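## Task

Take the tube with the gold cap out of the rack by the window and seat it fully in a free well of the rack by the door. It fails if anything new is left lying on the floor, if any tube touches the floor, if a glass tube breaks (a drop of more than a few centimetres, about one well depth, or a hard knock breaks it), or if the robot falls or is left leaning. Every other tube must finish fully seated in a rack; it may be shifted to another well of its own rack. At the end the grippers must have released and the robot must have moved away, and the result must hold without the robot supporting anything.

## Robot and tools

Robot: the LinearBot, an omnidirectional base carrying a column about 1.75 m high. A carriage slides on the column over 1.0 m (lift_m) and holds two identical six-joint arms, each ending in a two-finger gripper. Arm bases sit roughly 0.57 m + lift_m above the floor; carriage parts hang some 0.15 m lower. A hand reaches 0.78 m from its shoulder but only about 0.38 m below its arm base. Hands are about 0.16 m long, 0.1 m wide (0.14 m open). Parked arm joints 1-6: 0, 0.05, 0.05, 1.45, 0, 0; parked, the robot is about 0.95 m wide and 0.7 m long. The wheel motors are strong (7 N m). Loose objects may occasionally get a short push from outside.

Cameras: carriage_camera is fixed, facing forward and tilted about 20 degrees down; left_wrist_camera and right_wrist_camera look out beyond the fingertips. All images are 672x504 (carriage fovy about 84.8 deg, left wrist about 54.2, right wrist about 64.9).

Frames: base frame has its origin on the floor below the base centre, x forward, y left, z up. left_hand and right_hand report the point between each hand's pads in this frame; quat_wxyz rotates base axes into hand axes (hand z along the fingers, fingers open along hand y; an upward hand with joints 1, 5, 6 at 0 gives (1, 0, 0, 0)). The odometry frame is the base frame where the scene began; base_odometry counts wheel rotation only, so slip looks like motion; heading is left-positive, -3.142 to 3.142.

execute_actions: argument actions is a list holding one action or none (empty = just report state and pictures). An action may have base, joints, or both; they start together and may finish at different times. base holds exactly one relative command, an offset from where the base last measured itself: translate_m (metres, forward +, -2 to 2), strafe_m (metres, left +, -2 to 2) or rotate_rad (radians, counter-clockwise +, -6.3 to 6.3). joints is one flat object keyed by joint name with absolute targets: lift_m 0 to 1; for each side (left_ / right_): joint1_rad -2.617 to 3.054 (vertical-axis swing, 0 forward, + left); joint2_rad 0 to 3.141 (shoulder: 0 upper arm back and level, 1.57 vertical, 3.14 forward and level); joint3_rad 0 to 3.141 (elbow, 0 folded, 3.14 straight); joint4_rad -1.57 to 1.57 (wrist pitch, + lifts fingertips); joint5_rad -1.57 to 1.57 (wrist yaw, + swings fingertips to the right, opposite to joint 1); joint6_rad -2.094 to 2.094 (roll about the finger axis, + clockwise viewed from the forearm); gripper_m 0 to 0.093 (pad gap in metres). Omitted joints may keep pushing to an earlier target unseen. Unknown keys or out-of-range numbers get the whole call refused with no motion. cameras: list of carriage_camera, left_wrist_camera, right_wrist_camera or all; omitted/null/all gives all, [] gives none; the pictures line lists image order. If a result reports a stop, later motion calls in the same reply are skipped.

wait: seconds 0 to 10; commands nothing, returns state and pictures. zoom_image: camera plus region [x0, y0, x1, y1] in pixels of that camera's latest full image, top-left origin, at most 504 by 504. finished_scene: scene number; ends the scene irreversibly and reports success. Replying with no tool call ends everything.

Result lines: base_status and joint_status tell how the last accepted action ended. done (base: wheels turned the full amount, slip included; a 1-2 mm move may stop short yet say done). off_target: resting away from target, maybe still pushing. contact_stop / time_out: target dropped, holding in place. joint command not followed (with a cause line): an arm's targets were withheld, usually because links would come within millimetres of the same or the other arm; the gripper still obeys; withheld targets may be retried every action until new passing ones arrive. To untangle, move only the withheld arm clear first, then the other in a later call. on_its_own lists what was not commanded; held at is the held target. ARM HIT means an arm struck the robot hard. Tolerances for done: lift 0.004, joints 1-3 about 0.02/0.055/0.055, joint4 0.04, joints 5-6 0.02, gripper 0.004. A gripper holding something normally reads off_target; pad force is about 45 to 60 N.

motor_effort: percent of maximum, sign toward higher joint values, peak of last action in brackets; readings carry fixed per-motor bias and noise. Rising lift effort means load; lift effort falling while descending means a hand or its load is resting on something. drive_wheels larger at rest than after a free drive means the base is still pressing.

Contact: the base stops on wheel overload or an arm being shoved a few degrees, but not during turns and often not when arm joints are also commanded; it may coast up to about 0.3 m after an arm touches. Arms and grippers never stop on contact and snap to target once freed. After a blocked drive, back off about 0.2 m (or turn back), repeat if still pressed; a retry may stop spuriously once. Beware table edges that clear the base but hit the column; reversing into one can topple the robot. Hand readings drift at long reach; a level hand sags 10 to 17 cm under 1 kg.

Avoid: tipping (worst with carriage high, arms extended, loads, pulling, abrupt stops; no sensor shows lean, only images), arms striking or pressing each other, dropping or knocking tubes, slamming. Heat: outstretched or loaded arms warm quickly, even while you think; MOTOR HOT at 75 °C, a 10 s arm stop at 90 °C, and at 100 °C the arm goes limp and falls; after a heat stop resend targets marked limit_stop_at_motor_heat. The simulation keeps running while you compose replies. Faster robot motion is preferred.

Each tool is called after "Request:" by a JSON object that holds its "op" and its "data", one argument or row to a line.

## Session

Request:
{"op": "execute_actions", "data": {
  "actions": []
}}

Scene clock: 0.00 s.
base_odometry: x=+0.000 y=+0.000 heading=+0.000 (m, m, rad; odometry frame)
base_status: not commanded
joint_positions: lift_m=+0.301 left_joint1_rad=-0.017 left_joint2_rad=+0.049 left_joint3_rad=+0.057 left_joint4_rad=+1.438 left_joint5_rad=-0.002 left_joint6_rad=+0.043 left_gripper_m=+0.094 right_joint1_rad=-0.011 right_joint2_rad=+0.022 right_joint3_rad=+0.062 right_joint4_rad=+1.388 right_joint5_rad=+0.021 right_joint6_rad=+0.048 right_gripper_m=+0.094
joint_status: not commanded
motor_effort: lift_m=+22 drive_wheels=+1 (%)
left_hand: x=+0.3110 y=+0.3469 z=+1.2798 quat_wxyz=(+0.998, +0.001, +0.062, +0.013) (m; base frame)
right_hand: x=+0.3129 y=-0.3511 z=+1.2801 quat_wxyz=(+0.997, +0.012, +0.071, +0.018) (m; base frame)
pictures: carriage_camera, left_wrist_camera, right_wrist_camera
Images, in order (width x height): carriage_camera 672x504, left_wrist_camera 672x504, right_wrist_camera 672x504.

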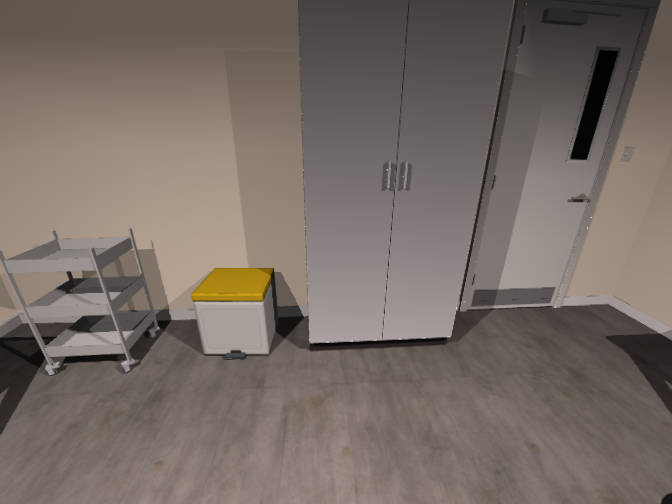

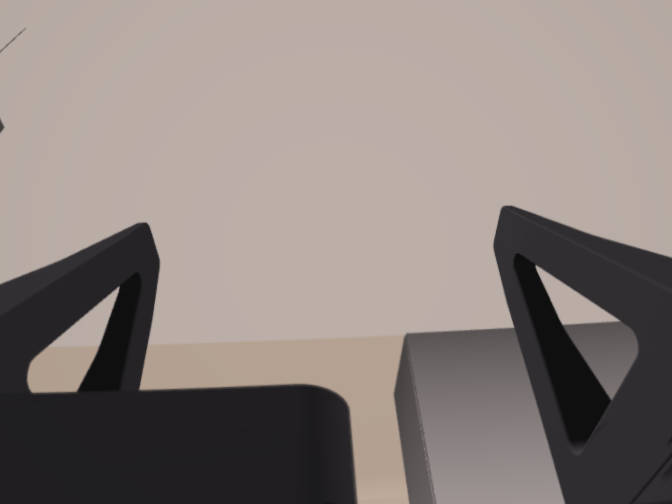

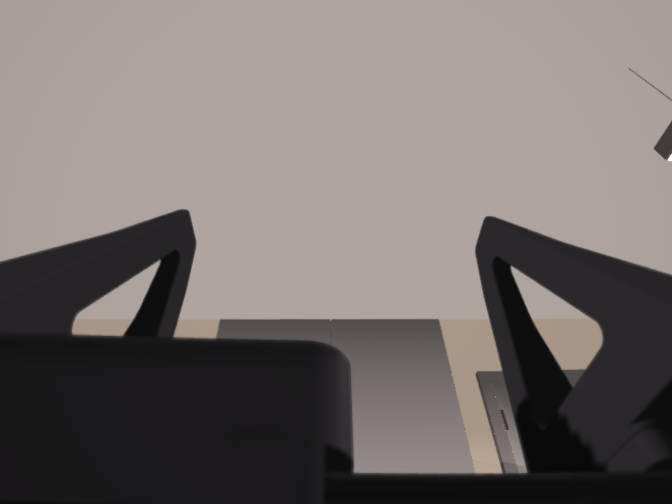

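Request:
{"op": "execute_actions", "data": {
  "actions": [
    {"base":{"rotate_rad":-1.57}}
  ],
  "cameras": ["carriage_camera"]
}}

Request:
{"op": "execute_actions", "data": {
  "actions": [
    {"base":{"rotate_rad":-1.57}}
  ],
  "cameras": ["carriage_camera"]
}}

Request:
{"op": "execute_actions", "data": {
  "actions": [
    {"base":{"rotate_rad":-1.57}}
  ],
  "cameras": ["carriage_camera"]
}}

Scene clock: 3.37 s.
base_odometry: x=+0.000 y=+0.000 heading=-1.569 (m, m, rad; odometry frame)
base_status: done
joint_positions: lift_m=+0.301 left_joint1_rad=-0.017 left_joint2_rad=+0.049 left_joint3_rad=+0.057 left_joint4_rad=+1.437 left_joint5_rad=-0.002 left_joint6_rad=+0.043 left_gripper_m=+0.094 right_joint1_rad=-0.011 right_joint2_rad=+0.022 right_joint3_rad=+0.062 right_joint4_rad=+1.386 right_joint5_rad=+0.021 right_joint6_rad=+0.048 right_gripper_m=+0.094
joint_status: not commanded
motor_effort: lift_m=+22(22) drive_wheels=+11(21) (%)
left_hand: x=+0.3114 y=+0.3469 z=+1.2798 quat_wxyz=(+0.998, +0.001, +0.063, +0.013) (m; base frame)
right_hand: x=+0.3133 y=-0.3511 z=+1.2800 quat_wxyz=(+0.997, +0.012, +0.072, +0.018) (m; base frame)
pictures: carriage_camera
Images, in order (width x height): carriage_camera 672x504.

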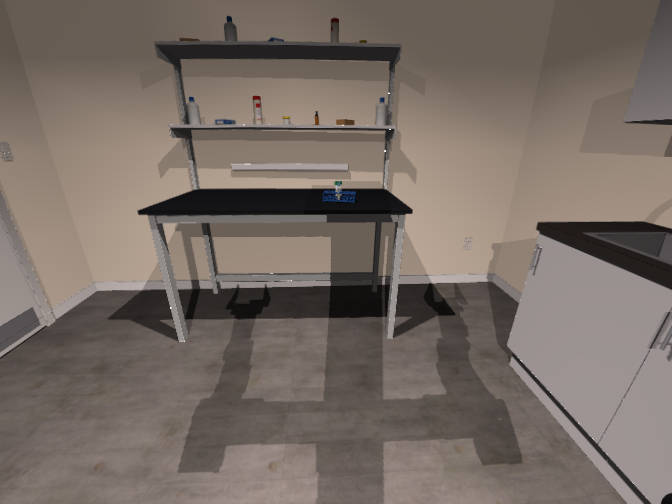

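Scene clock: 6.57 s.
base_odometry: x=+0.000 y=+0.000 heading=-3.138 (m, m, rad; odometry frame)
base_status: done
joint_positions: lift_m=+0.301 left_joint1_rad=-0.017 left_joint2_rad=+0.049 left_joint3_rad=+0.057 left_joint4_rad=+1.437 left_joint5_rad=-0.002 left_joint6_rad=+0.043 left_gripper_m=+0.094 right_joint1_rad=-0.011 right_joint2_rad=+0.022 right_joint3_rad=+0.062 right_joint4_rad=+1.386 right_joint5_rad=+0.021 right_joint6_rad=+0.048 right_gripper_m=+0.094
joint_status: not commanded
motor_effort: lift_m=+22(22) drive_wheels=+10(19) (%)
left_hand: x=+0.3114 y=+0.3469 z=+1.2798 quat_wxyz=(+0.998, +0.001, +0.063, +0.013) (m; base frame)
right_hand: x=+0.3135 y=-0.3511 z=+1.2800 quat_wxyz=(+0.997, +0.012, +0.072, +0.018) (m; base frame)
pictures: carriage_camera
Images, in order (width x height): carriage_camera 672x504.

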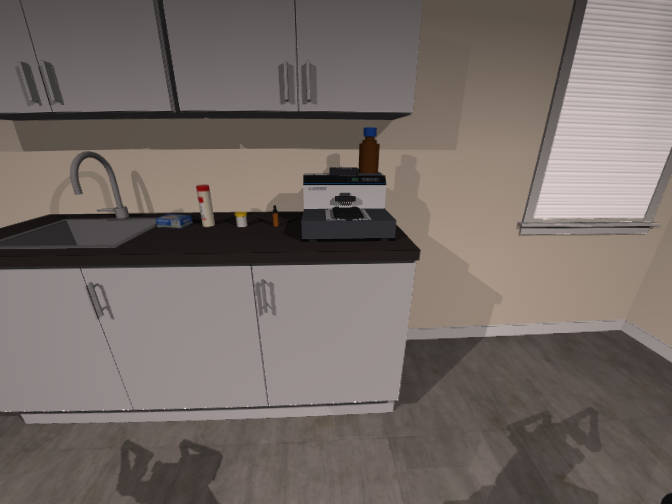

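Scene clock: 9.67 s.
base_odometry: x=+0.000 y=+0.000 heading=+1.576 (m, m, rad; odometry frame)
base_status: done
joint_positions: lift_m=+0.301 left_joint1_rad=-0.017 left_joint2_rad=+0.049 left_joint3_rad=+0.057 left_joint4_rad=+1.437 left_joint5_rad=-0.002 left_joint6_rad=+0.043 left_gripper_m=+0.094 right_joint1_rad=-0.011 right_joint2_rad=+0.022 right_joint3_rad=+0.062 right_joint4_rad=+1.385 right_joint5_rad=+0.021 right_joint6_rad=+0.048 right_gripper_m=+0.094
joint_status: not commanded
motor_effort: lift_m=+22(22) drive_wheels=+11(19) (%)
left_hand: x=+0.3113 y=+0.3469 z=+1.2798 quat_wxyz=(+0.998, +0.001, +0.063, +0.013) (m; base frame)
right_hand: x=+0.3136 y=-0.3511 z=+1.2800 quat_wxyz=(+0.997, +0.012, +0.072, +0.018) (m; base frame)
pictures: carriage_camera
Images, in order (width x height): carriage_camera 672x504.

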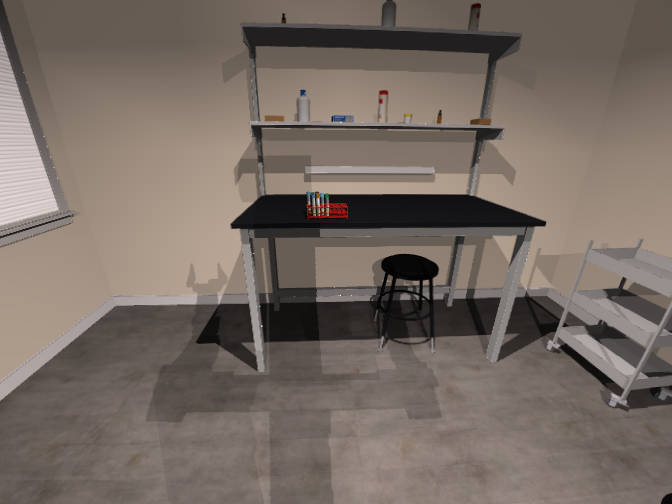

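Request:
{"op": "execute_actions", "data": {
  "actions": [
    {"base":{"translate_m":0.75},"joints":{"lift_m":0.65,"left_joint2_rad":1.6,"left_joint3_rad":1.2,"left_joint4_rad":-1.17}}
  ]
}}

Scene clock: 13.80 s.
base_odometry: x=-0.002 y=+0.750 heading=+1.574 (m, m, rad; odometry frame)
base_status: done
joint_positions: lift_m=+0.650 left_joint1_rad=-0.017 left_joint2_rad=+1.599 left_joint3_rad=+1.185 left_joint4_rad=-1.166 left_joint5_rad=-0.002 left_joint6_rad=+0.043 left_gripper_m=+0.094 right_joint1_rad=-0.011 right_joint2_rad=+0.022 right_joint3_rad=+0.062 right_joint4_rad=+1.386 right_joint5_rad=+0.021 right_joint6_rad=+0.048 right_gripper_m=+0.094
joint_status: all done
motor_effort: lift_m=+23(29) drive_wheels=-14(29) (%)
left_hand: x=+0.5532 y=+0.3427 z=+1.2846 quat_wxyz=(-0.005, +0.030, +1.000, +0.001) (m; base frame)
right_hand: x=+0.3134 y=-0.3511 z=+1.6291 quat_wxyz=(+0.997, +0.012, +0.072, +0.018) (m; base frame)
pictures: carriage_camera, left_wrist_camera, right_wrist_camera
Images, in order (width x height): carriage_camera 672x504, left_wrist_camera 672x504, right_wrist_camera 672x504.

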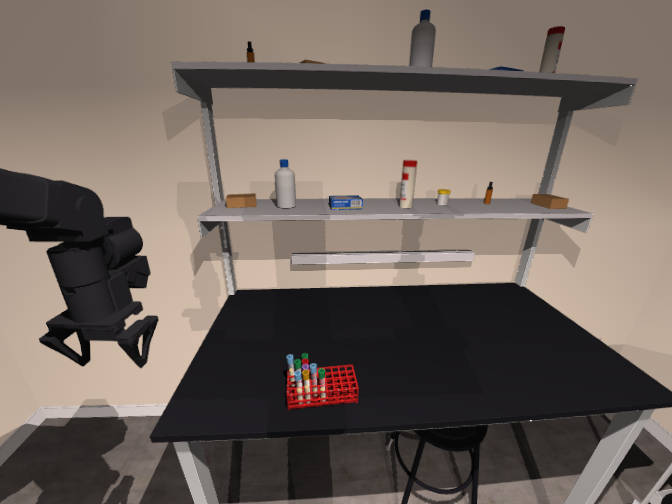

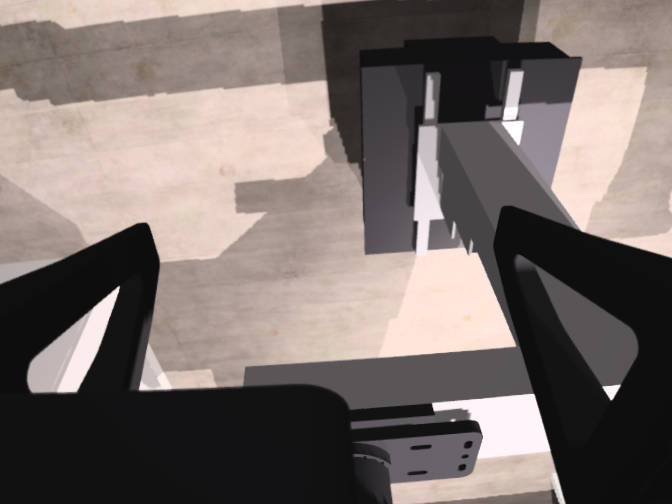

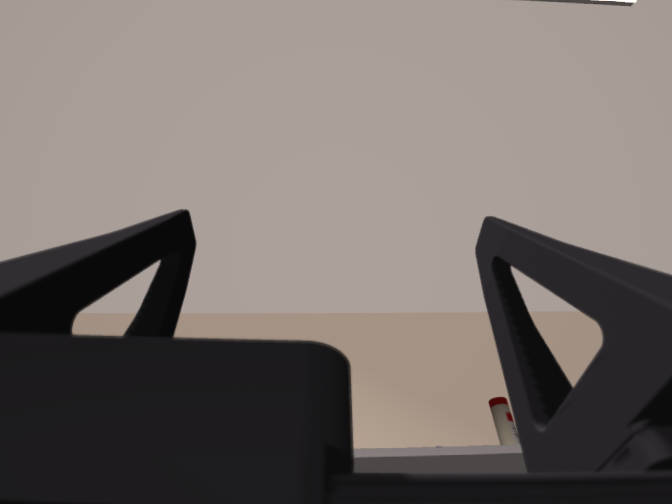

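Request:
{"op": "execute_actions", "data": {
  "actions": [
    {"base":{"strafe_m":-0.27}}
  ],
  "cameras": []
}}

Request:
{"op": "execute_actions", "data": {
  "actions": [
    {"base":{"translate_m":0.22}}
  ]
}}

Scene clock: 16.57 s.
base_odometry: x=+0.268 y=+0.751 heading=+1.574 (m, m, rad; odometry frame)
base_status: done
joint_positions: lift_m=+0.650 left_joint1_rad=-0.017 left_joint2_rad=+1.599 left_joint3_rad=+1.185 left_joint4_rad=-1.167 left_joint5_rad=-0.002 left_joint6_rad=+0.043 left_gripper_m=+0.094 right_joint1_rad=-0.011 right_joint2_rad=+0.022 right_joint3_rad=+0.062 right_joint4_rad=+1.389 right_joint5_rad=+0.020 right_joint6_rad=+0.048 right_gripper_m=+0.094
joint_status: not commanded
motor_effort: lift_m=+23(23) drive_wheels=-5(15) (%)
left_hand: x=+0.5530 y=+0.3427 z=+1.2846 quat_wxyz=(-0.005, +0.030, +1.000, +0.001) (m; base frame)
right_hand: x=+0.3127 y=-0.3510 z=+1.6292 quat_wxyz=(+0.997, +0.012, +0.071, +0.018) (m; base frame)
pictures: none
No camera images: the call's "cameras" was empty. Leave "cameras" out to get every camera's image.

Scene clock: 18.80 s.
base_odometry: x=+0.268 y=+0.971 heading=+1.573 (m, m, rad; odometry frame)
base_status: done
joint_positions: lift_m=+0.650 left_joint1_rad=-0.017 left_joint2_rad=+1.599 left_joint3_rad=+1.185 left_joint4_rad=-1.170 left_joint5_rad=-0.002 left_joint6_rad=+0.043 left_gripper_m=+0.094 right_joint1_rad=-0.011 right_joint2_rad=+0.022 right_joint3_rad=+0.062 right_joint4_rad=+1.386 right_joint5_rad=+0.020 right_joint6_rad=+0.048 right_gripper_m=+0.094
joint_status: not commanded
motor_effort: lift_m=+23(23) drive_wheels=-9(15) (%)
left_hand: x=+0.5523 y=+0.3428 z=+1.2846 quat_wxyz=(-0.006, +0.030, +1.000, +0.001) (m; base frame)
right_hand: x=+0.3134 y=-0.3510 z=+1.6291 quat_wxyz=(+0.997, +0.012, +0.072, +0.018) (m; base frame)
pictures: carriage_camera, left_wrist_camera, right_wrist_camera
Images, in order (width x height): carriage_camera 672x504, left_wrist_camera 672x504, right_wrist_camera 672x504.

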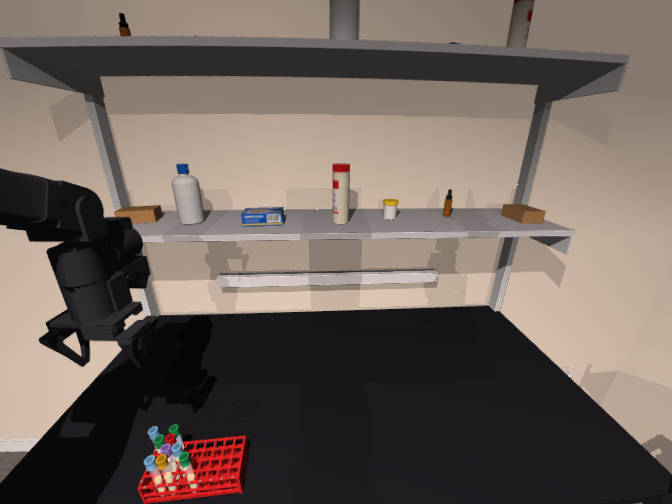

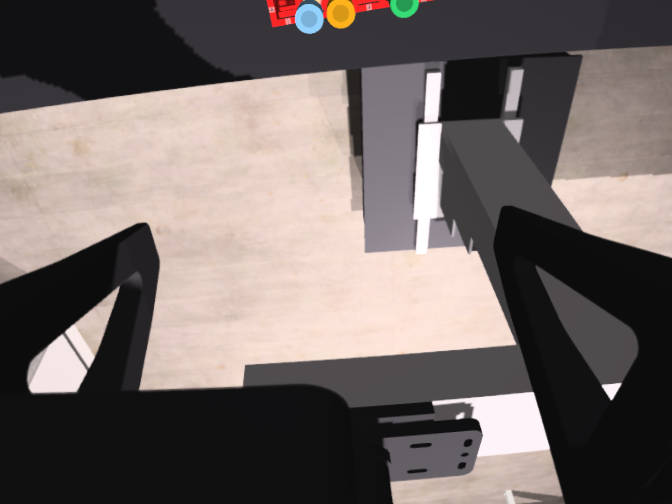

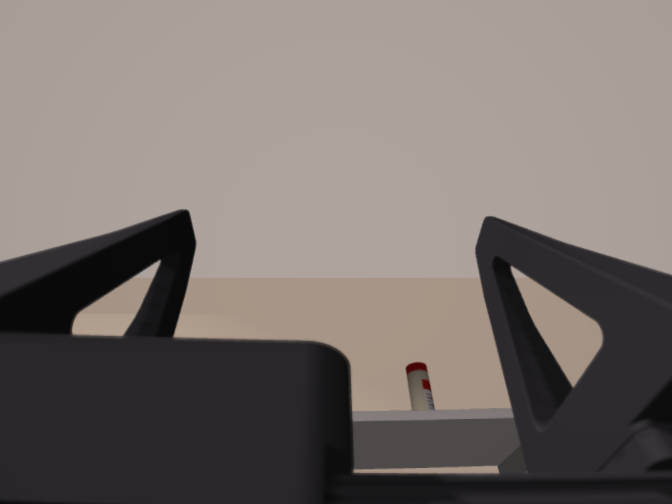

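Request:
{"op": "execute_actions", "data": {
  "actions": [
    {"base":{"translate_m":0.13},"joints":{"lift_m":0.54,"left_gripper_m":0.04}}
  ],
  "cameras": ["carriage_camera","left_wrist_camera"]
}}

Scene clock: 20.87 s.
base_odometry: x=+0.269 y=+1.101 heading=+1.572 (m, m, rad; odometry frame)
base_status: done
joint_positions: lift_m=+0.540 left_joint1_rad=-0.017 left_joint2_rad=+1.599 left_joint3_rad=+1.185 left_joint4_rad=-1.171 left_joint5_rad=-0.002 left_joint6_rad=+0.043 left_gripper_m=+0.040 right_joint1_rad=-0.011 right_joint2_rad=+0.022 right_joint3_rad=+0.062 right_joint4_rad=+1.388 right_joint5_rad=+0.021 right_joint6_rad=+0.048 right_gripper_m=+0.094
joint_status: all done
motor_effort: lift_m=+21(21) drive_wheels=-9(17) (%)
left_hand: x=+0.5520 y=+0.3428 z=+1.1748 quat_wxyz=(-0.007, +0.030, +1.000, +0.001) (m; base frame)
right_hand: x=+0.3129 y=-0.3511 z=+1.5193 quat_wxyz=(+0.997, +0.012, +0.071, +0.018) (m; base frame)
pictures: carriage_camera, left_wrist_camera
Images, in order (width x height): carriage_camera 672x504, left_wrist_camera 672x504.

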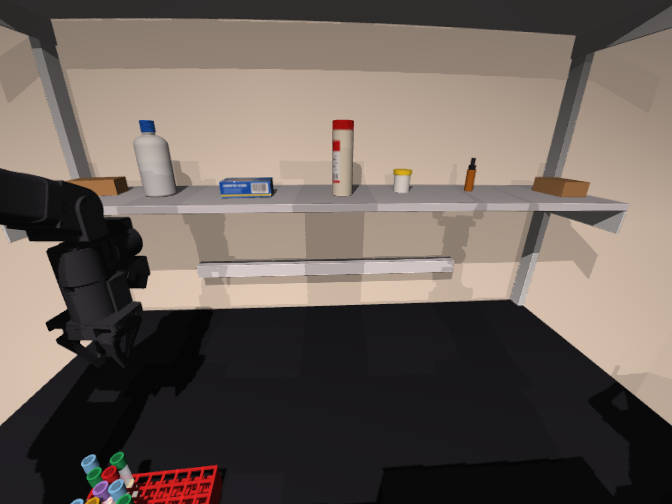

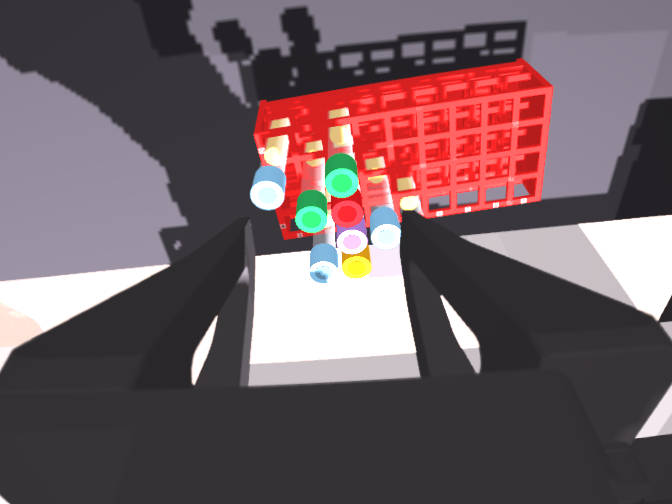

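Request:
{"op": "execute_actions", "data": {
  "actions": [
    {"base":{"translate_m":-0.06},"joints":{"lift_m":0.49,"left_gripper_m":0.03,"left_joint6_rad":0.8}}
  ],
  "cameras": ["carriage_camera","left_wrist_camera"]
}}

Scene clock: 23.20 s.
base_odometry: x=+0.268 y=+1.041 heading=+1.573 (m, m, rad; odometry frame)
base_status: done
joint_positions: lift_m=+0.490 left_joint1_rad=-0.017 left_joint2_rad=+1.600 left_joint3_rad=+1.187 left_joint4_rad=-1.169 left_joint5_rad=-0.002 left_joint6_rad=+0.790 left_gripper_m=+0.030 right_joint1_rad=-0.011 right_joint2_rad=+0.022 right_joint3_rad=+0.062 right_joint4_rad=+1.389 right_joint5_rad=+0.021 right_joint6_rad=+0.048 right_gripper_m=+0.094
joint_status: all done
motor_effort: lift_m=+21(22) drive_wheels=-9(17) (%)
left_hand: x=+0.5531 y=+0.3427 z=+1.1250 quat_wxyz=(-0.005, +0.393, +0.920, -0.001) (m; base frame)
right_hand: x=+0.3127 y=-0.3511 z=+1.4694 quat_wxyz=(+0.997, +0.012, +0.071, +0.018) (m; base frame)
pictures: carriage_camera, left_wrist_camera
Images, in order (width x height): carriage_camera 672x504, left_wrist_camera 672x504.

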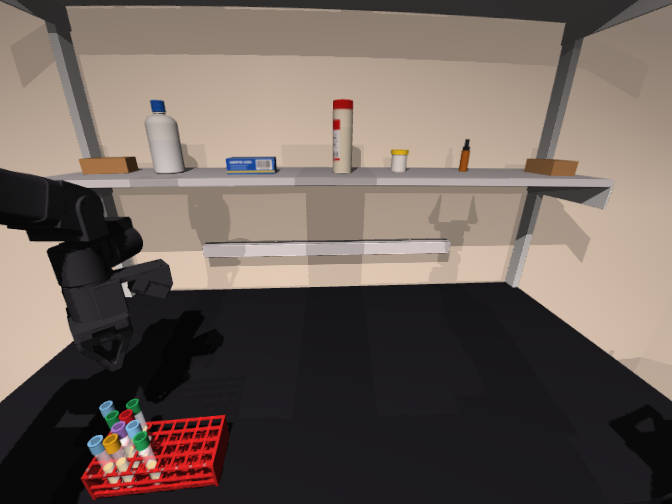

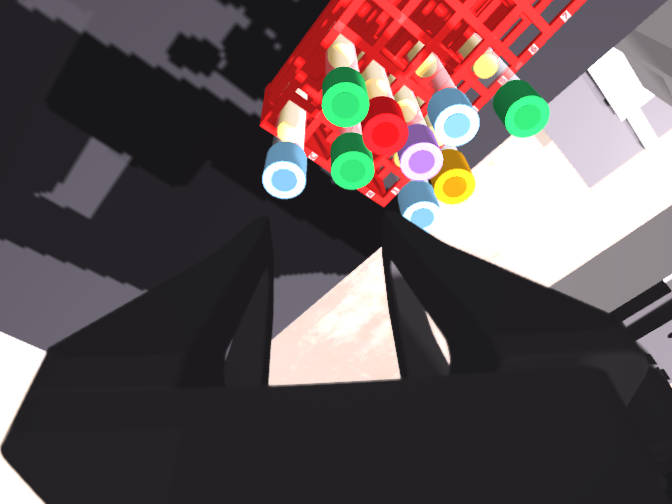

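Request:
{"op": "execute_actions", "data": {
  "actions": [
    {"base":{"translate_m":-0.045}}
  ],
  "cameras": []
}}

Request:
{"op": "execute_actions", "data": {
  "actions": [
    {"base":{"strafe_m":-0.021},"joints":{"lift_m":0.46}}
  ],
  "cameras": ["left_wrist_camera"]
}}

Scene clock: 25.10 s.
base_odometry: x=+0.268 y=+0.997 heading=+1.573 (m, m, rad; odometry frame)
base_status: done
joint_positions: lift_m=+0.490 left_joint1_rad=-0.017 left_joint2_rad=+1.600 left_joint3_rad=+1.187 left_joint4_rad=-1.169 left_joint5_rad=-0.002 left_joint6_rad=+0.790 left_gripper_m=+0.030 right_joint1_rad=-0.011 right_joint2_rad=+0.022 right_joint3_rad=+0.062 right_joint4_rad=+1.389 right_joint5_rad=+0.021 right_joint6_rad=+0.048 right_gripper_m=+0.094
joint_status: not commanded
motor_effort: lift_m=+21(21) drive_wheels=-14(19) (%)
left_hand: x=+0.5530 y=+0.3427 z=+1.1250 quat_wxyz=(-0.006, +0.393, +0.920, -0.001) (m; base frame)
right_hand: x=+0.3127 y=-0.3511 z=+1.4694 quat_wxyz=(+0.997, +0.012, +0.071, +0.018) (m; base frame)
pictures: none
No camera images: the call's "cameras" was empty. Leave "cameras" out to get every camera's image.

Scene clock: 26.00 s.
base_odometry: x=+0.289 y=+0.997 heading=+1.573 (m, m, rad; odometry frame)
base_status: done
joint_positions: lift_m=+0.460 left_joint1_rad=-0.017 left_joint2_rad=+1.600 left_joint3_rad=+1.187 left_joint4_rad=-1.170 left_joint5_rad=-0.002 left_joint6_rad=+0.790 left_gripper_m=+0.030 right_joint1_rad=-0.011 right_joint2_rad=+0.022 right_joint3_rad=+0.062 right_joint4_rad=+1.387 right_joint5_rad=+0.021 right_joint6_rad=+0.048 right_gripper_m=+0.094
joint_status: all done
motor_effort: lift_m=+21(22) drive_wheels=-3(10) (%)
left_hand: x=+0.5528 y=+0.3429 z=+1.0951 quat_wxyz=(-0.006, +0.393, +0.920, -0.001) (m; base frame)
right_hand: x=+0.3130 y=-0.3511 z=+1.4393 quat_wxyz=(+0.997, +0.012, +0.071, +0.018) (m; base frame)
pictures: left_wrist_camera
Images, in order (width x height): left_wrist_camera 672x504.

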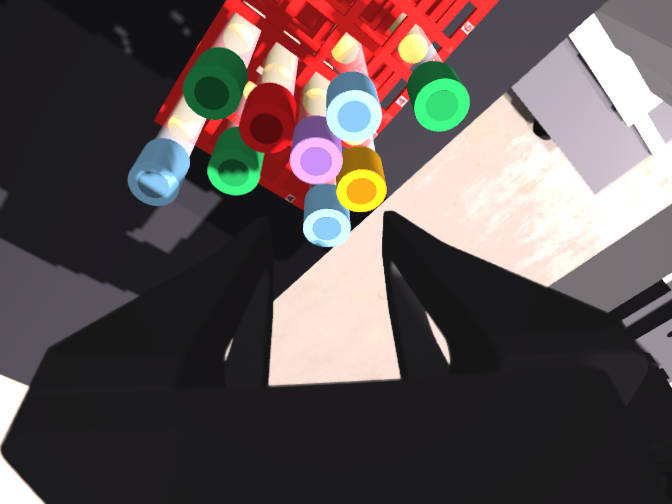

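Request:
{"op": "execute_actions", "data": {
  "actions": [
    {"joints":{"left_joint6_rad":-0.75}}
  ],
  "cameras": ["left_wrist_camera"]
}}

Scene clock: 28.00 s.
base_odometry: x=+0.289 y=+0.997 heading=+1.573 (m, m, rad; odometry frame)
base_status: not commanded
joint_positions: lift_m=+0.460 left_joint1_rad=-0.017 left_joint2_rad=+1.600 left_joint3_rad=+1.187 left_joint4_rad=-1.170 left_joint5_rad=-0.002 left_joint6_rad=-0.740 left_gripper_m=+0.030 right_joint1_rad=-0.011 right_joint2_rad=+0.022 right_joint3_rad=+0.062 right_joint4_rad=+1.387 right_joint5_rad=+0.021 right_joint6_rad=+0.048 right_gripper_m=+0.094
joint_status: all done
motor_effort: lift_m=+21(21) drive_wheels=+2(2) (%)
left_hand: x=+0.5528 y=+0.3429 z=+1.0951 quat_wxyz=(-0.005, -0.354, +0.935, +0.003) (m; base frame)
right_hand: x=+0.3130 y=-0.3511 z=+1.4393 quat_wxyz=(+0.997, +0.012, +0.071, +0.018) (m; base frame)
pictures: left_wrist_camera
Images, in order (width x height): left_wrist_camera 672x504.

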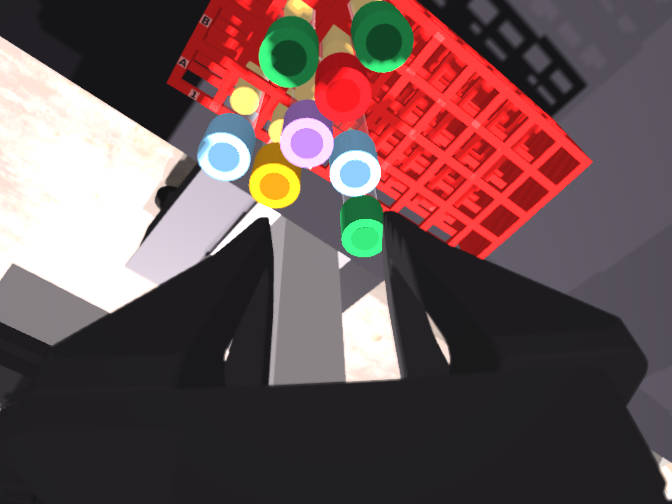

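Request:
{"op": "execute_actions", "data": {
  "actions": [
    {"base":{"translate_m":-0.022},"joints":{"lift_m":0.44}}
  ],
  "cameras": ["left_wrist_camera"]
}}

Scene clock: 29.80 s.
base_odometry: x=+0.290 y=+0.975 heading=+1.573 (m, m, rad; odometry frame)
base_status: done
joint_positions: lift_m=+0.440 left_joint1_rad=-0.017 left_joint2_rad=+1.600 left_joint3_rad=+1.189 left_joint4_rad=-1.171 left_joint5_rad=-0.002 left_joint6_rad=-0.740 left_gripper_m=+0.030 right_joint1_rad=-0.011 right_joint2_rad=+0.022 right_joint3_rad=+0.062 right_joint4_rad=+1.388 right_joint5_rad=+0.021 right_joint6_rad=+0.048 right_gripper_m=+0.094
joint_status: all done
motor_effort: lift_m=+21(21) drive_wheels=-3(7) (%)
left_hand: x=+0.5529 y=+0.3429 z=+1.0752 quat_wxyz=(-0.005, -0.354, +0.935, +0.003) (m; base frame)
right_hand: x=+0.3128 y=-0.3511 z=+1.4194 quat_wxyz=(+0.997, +0.012, +0.071, +0.018) (m; base frame)
pictures: left_wrist_camera
Images, in order (width x height): left_wrist_camera 672x504.

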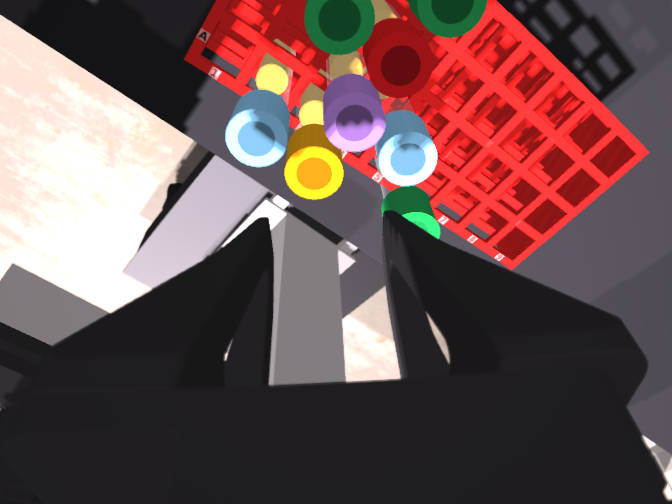

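Request:
{"op": "execute_actions", "data": {
  "actions": [
    {"joints":{"lift_m":0.418,"left_gripper_m":0.026}}
  ],
  "cameras": ["left_wrist_camera"]
}}

Scene clock: 30.73 s.
base_odometry: x=+0.290 y=+0.975 heading=+1.573 (m, m, rad; odometry frame)
base_status: not commanded
joint_positions: lift_m=+0.418 left_joint1_rad=-0.017 left_joint2_rad=+1.602 left_joint3_rad=+1.189 left_joint4_rad=-1.171 left_joint5_rad=-0.002 left_joint6_rad=-0.740 left_gripper_m=+0.026 right_joint1_rad=-0.011 right_joint2_rad=+0.022 right_joint3_rad=+0.062 right_joint4_rad=+1.388 right_joint5_rad=+0.021 right_joint6_rad=+0.048 right_gripper_m=+0.094
joint_status: all done
motor_effort: lift_m=+21(22) drive_wheels=-3(3) (%)
left_hand: x=+0.5530 y=+0.3428 z=+1.0529 quat_wxyz=(-0.006, -0.354, +0.935, +0.003) (m; base frame)
right_hand: x=+0.3129 y=-0.3511 z=+1.3973 quat_wxyz=(+0.997, +0.012, +0.071, +0.018) (m; base frame)
pictures: left_wrist_camera
Images, in order (width x height): left_wrist_camera 672x504.

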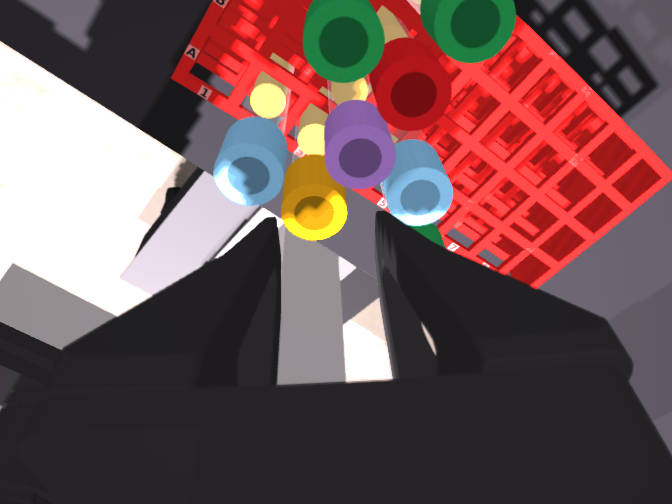

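Request:
{"op": "execute_actions", "data": {
  "actions": [
    {"base":{"strafe_m":0.006}}
  ],
  "cameras": []
}}

Request:
{"op": "execute_actions", "data": {
  "actions": [
    {"joints":{"lift_m":0.403}}
  ],
  "cameras": ["left_wrist_camera"]
}}

Scene clock: 32.37 s.
base_odometry: x=+0.284 y=+0.976 heading=+1.573 (m, m, rad; odometry frame)
base_status: done
joint_positions: lift_m=+0.418 left_joint1_rad=-0.016 left_joint2_rad=+1.602 left_joint3_rad=+1.189 left_joint4_rad=-1.170 left_joint5_rad=-0.002 left_joint6_rad=-0.740 left_gripper_m=+0.026 right_joint1_rad=-0.011 right_joint2_rad=+0.022 right_joint3_rad=+0.062 right_joint4_rad=+1.388 right_joint5_rad=+0.020 right_joint6_rad=+0.048 right_gripper_m=+0.094
joint_status: not commanded
motor_effort: lift_m=+22(22) drive_wheels=-3(10) (%)
left_hand: x=+0.5532 y=+0.3431 z=+1.0529 quat_wxyz=(-0.005, -0.354, +0.935, +0.003) (m; base frame)
right_hand: x=+0.3129 y=-0.3510 z=+1.3973 quat_wxyz=(+0.997, +0.012, +0.071, +0.018) (m; base frame)
pictures: none
No camera images: the call's "cameras" was empty. Leave "cameras" out to get every camera's image.

Scene clock: 32.90 s.
base_odometry: x=+0.284 y=+0.976 heading=+1.573 (m, m, rad; odometry frame)
base_status: not commanded
joint_positions: lift_m=+0.403 left_joint1_rad=-0.017 left_joint2_rad=+1.594 left_joint3_rad=+1.200 left_joint4_rad=-1.173 left_joint5_rad=+0.001 left_joint6_rad=-0.740 left_gripper_m=+0.026 right_joint1_rad=-0.011 right_joint2_rad=+0.022 right_joint3_rad=+0.062 right_joint4_rad=+1.387 right_joint5_rad=+0.021 right_joint6_rad=+0.048 right_gripper_m=+0.094
joint_status: all done
motor_effort: lift_m=+20(20) drive_wheels=-3(3) (%)
left_hand: x=+0.5560 y=+0.3423 z=+1.0430 quat_wxyz=(+0.002, -0.354, +0.935, -0.002) (m; base frame)
right_hand: x=+0.3130 y=-0.3511 z=+1.3825 quat_wxyz=(+0.997, +0.012, +0.071, +0.018) (m; base frame)
pictures: left_wrist_camera
Images, in order (width x height): left_wrist_camera 672x504.

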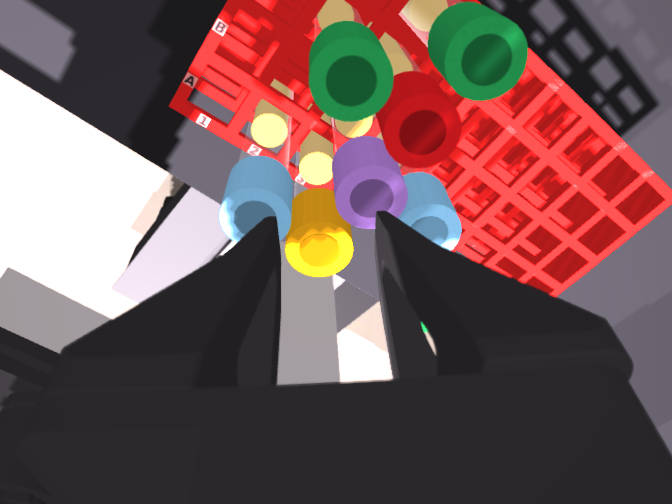

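Request:
{"op": "execute_actions", "data": {
  "actions": [
    {"joints":{"lift_m":0.43}}
  ],
  "cameras": []
}}

Request:
{"op": "execute_actions", "data": {
  "actions": [
    {"base":{"strafe_m":0.017},"joints":{"left_joint6_rad":-1.55}}
  ],
  "cameras": ["left_wrist_camera"]
}}

Scene clock: 33.97 s.
base_odometry: x=+0.284 y=+0.976 heading=+1.573 (m, m, rad; odometry frame)
base_status: not commanded
joint_positions: lift_m=+0.430 left_joint1_rad=-0.017 left_joint2_rad=+1.597 left_joint3_rad=+1.200 left_joint4_rad=-1.171 left_joint5_rad=+0.001 left_joint6_rad=-0.740 left_gripper_m=+0.026 right_joint1_rad=-0.011 right_joint2_rad=+0.022 right_joint3_rad=+0.062 right_joint4_rad=+1.388 right_joint5_rad=+0.021 right_joint6_rad=+0.048 right_gripper_m=+0.094
joint_status: all done
motor_effort: lift_m=+22(28) drive_wheels=-3(3) (%)
left_hand: x=+0.5562 y=+0.3423 z=+1.0687 quat_wxyz=(+0.001, -0.354, +0.935, -0.001) (m; base frame)
right_hand: x=+0.3129 y=-0.3511 z=+1.4092 quat_wxyz=(+0.997, +0.012, +0.071, +0.018) (m; base frame)
pictures: none
No camera images: the call's "cameras" was empty. Leave "cameras" out to get every camera's image.

Scene clock: 35.30 s.
base_odometry: x=+0.267 y=+0.975 heading=+1.573 (m, m, rad; odometry frame)
base_status: done
joint_positions: lift_m=+0.430 left_joint1_rad=-0.018 left_joint2_rad=+1.597 left_joint3_rad=+1.200 left_joint4_rad=-1.171 left_joint5_rad=+0.001 left_joint6_rad=-1.541 left_gripper_m=+0.026 right_joint1_rad=-0.011 right_joint2_rad=+0.022 right_joint3_rad=+0.062 right_joint4_rad=+1.388 right_joint5_rad=+0.021 right_joint6_rad=+0.048 right_gripper_m=+0.094
joint_status: all done
motor_effort: lift_m=+23(22) drive_wheels=+2(10) (%)
left_hand: x=+0.5562 y=+0.3420 z=+1.0687 quat_wxyz=(+0.000, -0.690, +0.724, -0.001) (m; base frame)
right_hand: x=+0.3129 y=-0.3511 z=+1.4092 quat_wxyz=(+0.997, +0.012, +0.071, +0.018) (m; base frame)
pictures: left_wrist_camera
Images, in order (width x height): left_wrist_camera 672x504.

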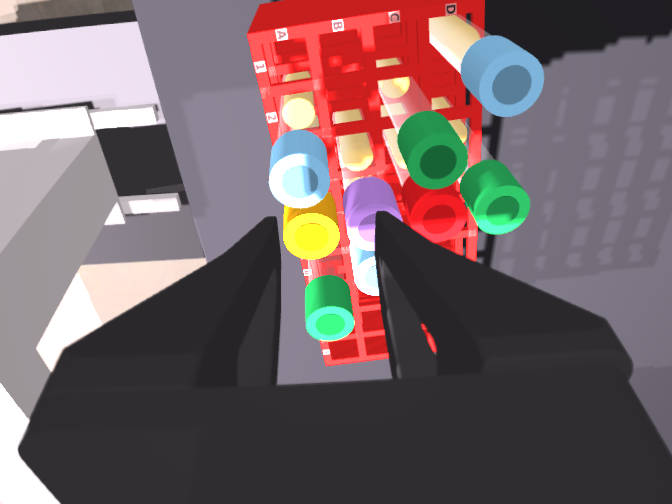

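Request:
{"op": "execute_actions", "data": {
  "actions": [
    {"base":{"translate_m":-0.008},"joints":{"left_gripper_m":0.036,"lift_m":0.415}}
  ],
  "cameras": ["left_wrist_camera"]
}}

Scene clock: 36.23 s.
base_odometry: x=+0.268 y=+0.967 heading=+1.573 (m, m, rad; odometry frame)
base_status: done
joint_positions: lift_m=+0.415 left_joint1_rad=-0.018 left_joint2_rad=+1.599 left_joint3_rad=+1.200 left_joint4_rad=-1.170 left_joint5_rad=+0.001 left_joint6_rad=-1.541 left_gripper_m=+0.036 right_joint1_rad=-0.011 right_joint2_rad=+0.022 right_joint3_rad=+0.062 right_joint4_rad=+1.387 right_joint5_rad=+0.021 right_joint6_rad=+0.048 right_gripper_m=+0.094
joint_status: all done
motor_effort: lift_m=+21(22) drive_wheels=+0(10) (%)
left_hand: x=+0.5565 y=+0.3419 z=+1.0534 quat_wxyz=(+0.000, -0.690, +0.724, -0.001) (m; base frame)
right_hand: x=+0.3130 y=-0.3511 z=+1.3943 quat_wxyz=(+0.997, +0.012, +0.071, +0.018) (m; base frame)
pictures: left_wrist_camera
Images, in order (width x height): left_wrist_camera 672x504.

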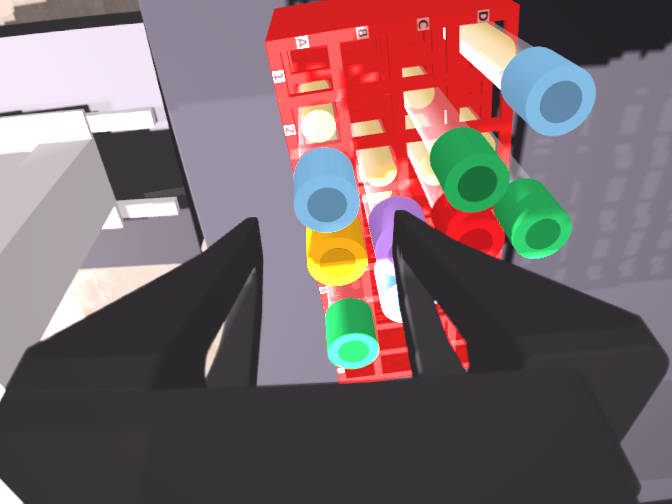

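Request:
{"op": "execute_actions", "data": {
  "actions": [
    {"base":{"strafe_m":0.004},"joints":{"lift_m":0.4}}
  ],
  "cameras": ["left_wrist_camera"]
}}

Scene clock: 38.00 s.
base_odometry: x=+0.264 y=+0.967 heading=+1.573 (m, m, rad; odometry frame)
base_status: done
joint_positions: lift_m=+0.400 left_joint1_rad=-0.018 left_joint2_rad=+1.601 left_joint3_rad=+1.200 left_joint4_rad=-1.170 left_joint5_rad=+0.001 left_joint6_rad=-1.541 left_gripper_m=+0.036 right_joint1_rad=-0.011 right_joint2_rad=+0.022 right_joint3_rad=+0.062 right_joint4_rad=+1.387 right_joint5_rad=+0.021 right_joint6_rad=+0.048 right_gripper_m=+0.094
joint_status: all done
motor_effort: lift_m=+21(22) drive_wheels=-3(3) (%)
left_hand: x=+0.5564 y=+0.3420 z=+1.0380 quat_wxyz=(-0.001, -0.690, +0.724, +0.000) (m; base frame)
right_hand: x=+0.3130 y=-0.3511 z=+1.3793 quat_wxyz=(+0.997, +0.012, +0.071, +0.018) (m; base frame)
pictures: left_wrist_camera
Images, in order (width x height): left_wrist_camera 672x504.

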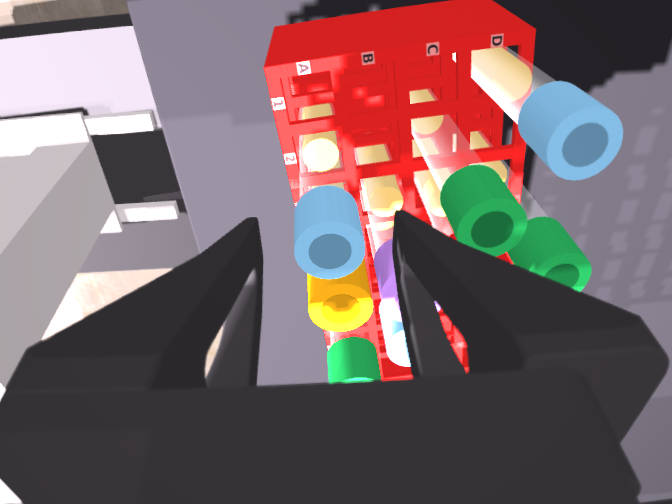

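Free descent. Lower more and close.

Request:
{"op": "execute_actions", "data": {
  "actions": [
    {"joints":{"lift_m":0.38}}
  ],
  "cameras": ["left_wrist_camera"]
}}

Request:
{"op": "execute_actions", "data": {
  "actions": [
    {"joints":{"left_gripper_m":0.01}}
  ],
  "cameras": ["left_wrist_camera"]
}}

Scene clock: 38.67 s.
base_odometry: x=+0.264 y=+0.967 heading=+1.573 (m, m, rad; odometry frame)
base_status: not commanded
joint_positions: lift_m=+0.380 left_joint1_rad=-0.018 left_joint2_rad=+1.602 left_joint3_rad=+1.200 left_joint4_rad=-1.171 left_joint5_rad=+0.000 left_joint6_rad=-1.541 left_gripper_m=+0.036 right_joint1_rad=-0.011 right_joint2_rad=+0.022 right_joint3_rad=+0.062 right_joint4_rad=+1.388 right_joint5_rad=+0.021 right_joint6_rad=+0.048 right_gripper_m=+0.094
joint_status: all done
motor_effort: lift_m=+21(22) drive_wheels=-3(3) (%)
left_hand: x=+0.5563 y=+0.3423 z=+1.0178 quat_wxyz=(+0.000, -0.690, +0.724, +0.001) (m; base frame)
right_hand: x=+0.3129 y=-0.3511 z=+1.3594 quat_wxyz=(+0.997, +0.012, +0.071, +0.018) (m; base frame)
pictures: left_wrist_camera
Images, in order (width x height): left_wrist_camera 672x504.

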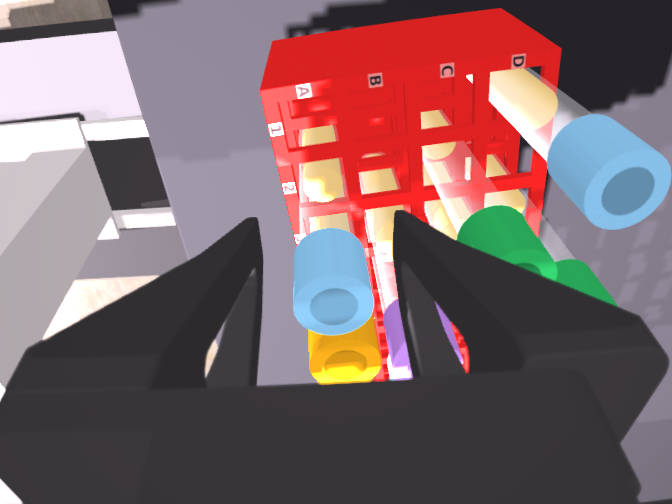

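Scene clock: 39.17 s.
base_odometry: x=+0.264 y=+0.967 heading=+1.573 (m, m, rad; odometry frame)
base_status: not commanded
joint_positions: lift_m=+0.380 left_joint1_rad=-0.018 left_joint2_rad=+1.602 left_joint3_rad=+1.200 left_joint4_rad=-1.171 left_joint5_rad=+0.000 left_joint6_rad=-1.541 left_gripper_m=+0.016 right_joint1_rad=-0.011 right_joint2_rad=+0.022 right_joint3_rad=+0.062 right_joint4_rad=+1.388 right_joint5_rad=+0.021 right_joint6_rad=+0.048 right_gripper_m=+0.094
joint_status: left_gripper_m off_target (ended at +0.016, target +0.010)
motor_effort: lift_m=+21(21) drive_wheels=-3(3) (%)
left_hand: x=+0.5563 y=+0.3423 z=+1.0178 quat_wxyz=(+0.000, -0.690, +0.724, +0.001) (m; base frame)
right_hand: x=+0.3129 y=-0.3511 z=+1.3594 quat_wxyz=(+0.997, +0.012, +0.071, +0.018) (m; base frame)
pictures: left_wrist_camera
Images, in order (width x height): left_wrist_camera 672x504.

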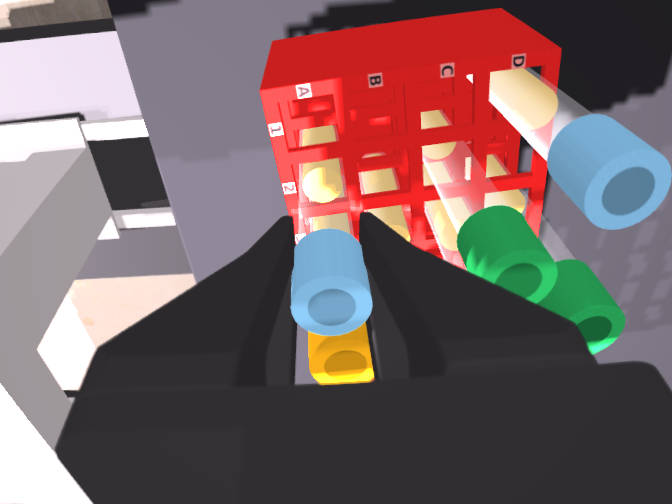

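Request:
{"op": "execute_actions", "data": {
  "actions": [
    {"joints":{"lift_m":0.45}}
  ],
  "cameras": []
}}

Request:
{"op": "execute_actions", "data": {
  "actions": [
    {"base":{"strafe_m":0.021}}
  ],
  "cameras": ["left_wrist_camera","carriage_camera"]
}}

Scene clock: 40.20 s.
base_odometry: x=+0.264 y=+0.967 heading=+1.573 (m, m, rad; odometry frame)
base_status: not commanded
joint_positions: lift_m=+0.450 left_joint1_rad=-0.018 left_joint2_rad=+1.602 left_joint3_rad=+1.200 left_joint4_rad=-1.170 left_joint5_rad=+0.000 left_joint6_rad=-1.541 left_gripper_m=+0.016 right_joint1_rad=-0.011 right_joint2_rad=+0.022 right_joint3_rad=+0.062 right_joint4_rad=+1.387 right_joint5_rad=+0.021 right_joint6_rad=+0.048 right_gripper_m=+0.094
joint_status: all done
motor_effort: lift_m=+22(28) drive_wheels=-3(3) (%)
left_hand: x=+0.5563 y=+0.3423 z=+1.0874 quat_wxyz=(-0.001, -0.690, +0.724, +0.001) (m; base frame)
right_hand: x=+0.3130 y=-0.3511 z=+1.4292 quat_wxyz=(+0.997, +0.012, +0.071, +0.018) (m; base frame)
pictures: none
No camera images: the call's "cameras" was empty. Leave "cameras" out to get every camera's image.

Scene clock: 41.20 s.
base_odometry: x=+0.243 y=+0.967 heading=+1.573 (m, m, rad; odometry frame)
base_status: done
joint_positions: lift_m=+0.450 left_joint1_rad=-0.018 left_joint2_rad=+1.602 left_joint3_rad=+1.200 left_joint4_rad=-1.171 left_joint5_rad=+0.000 left_joint6_rad=-1.541 left_gripper_m=+0.016 right_joint1_rad=-0.011 right_joint2_rad=+0.022 right_joint3_rad=+0.062 right_joint4_rad=+1.387 right_joint5_rad=+0.021 right_joint6_rad=+0.048 right_gripper_m=+0.094
joint_status: not commanded
motor_effort: lift_m=+22(22) drive_wheels=+1(9) (%)
left_hand: x=+0.5562 y=+0.3420 z=+1.0874 quat_wxyz=(-0.001, -0.690, +0.724, +0.001) (m; base frame)
right_hand: x=+0.3130 y=-0.3511 z=+1.4292 quat_wxyz=(+0.997, +0.012, +0.071, +0.018) (m; base frame)
pictures: carriage_camera, left_wrist_camera
Images, in order (width x height): carriage_camera 672x504, left_wrist_camera 672x504.

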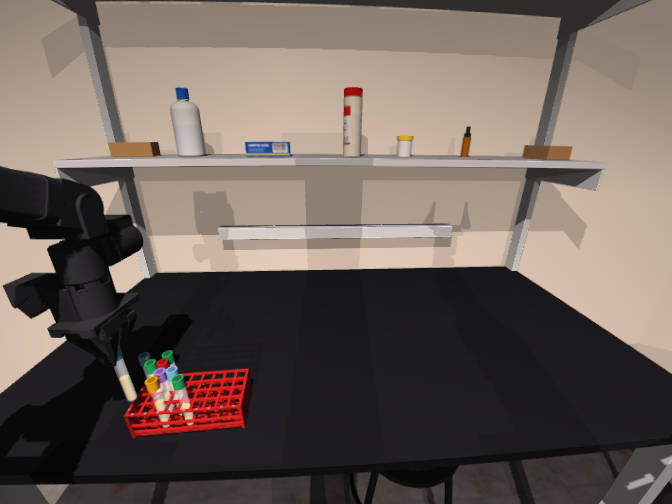

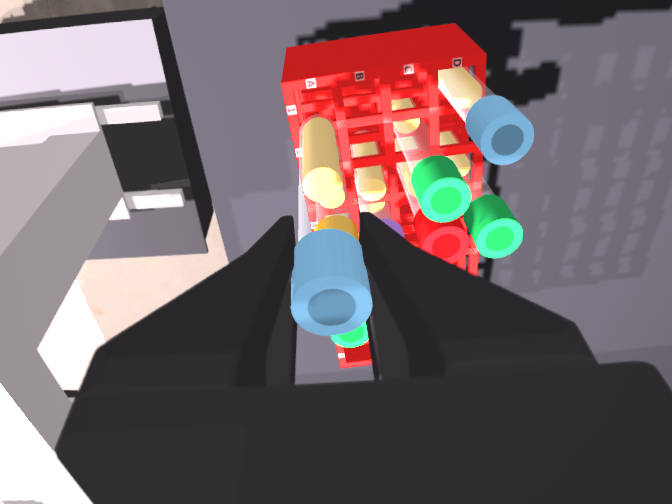

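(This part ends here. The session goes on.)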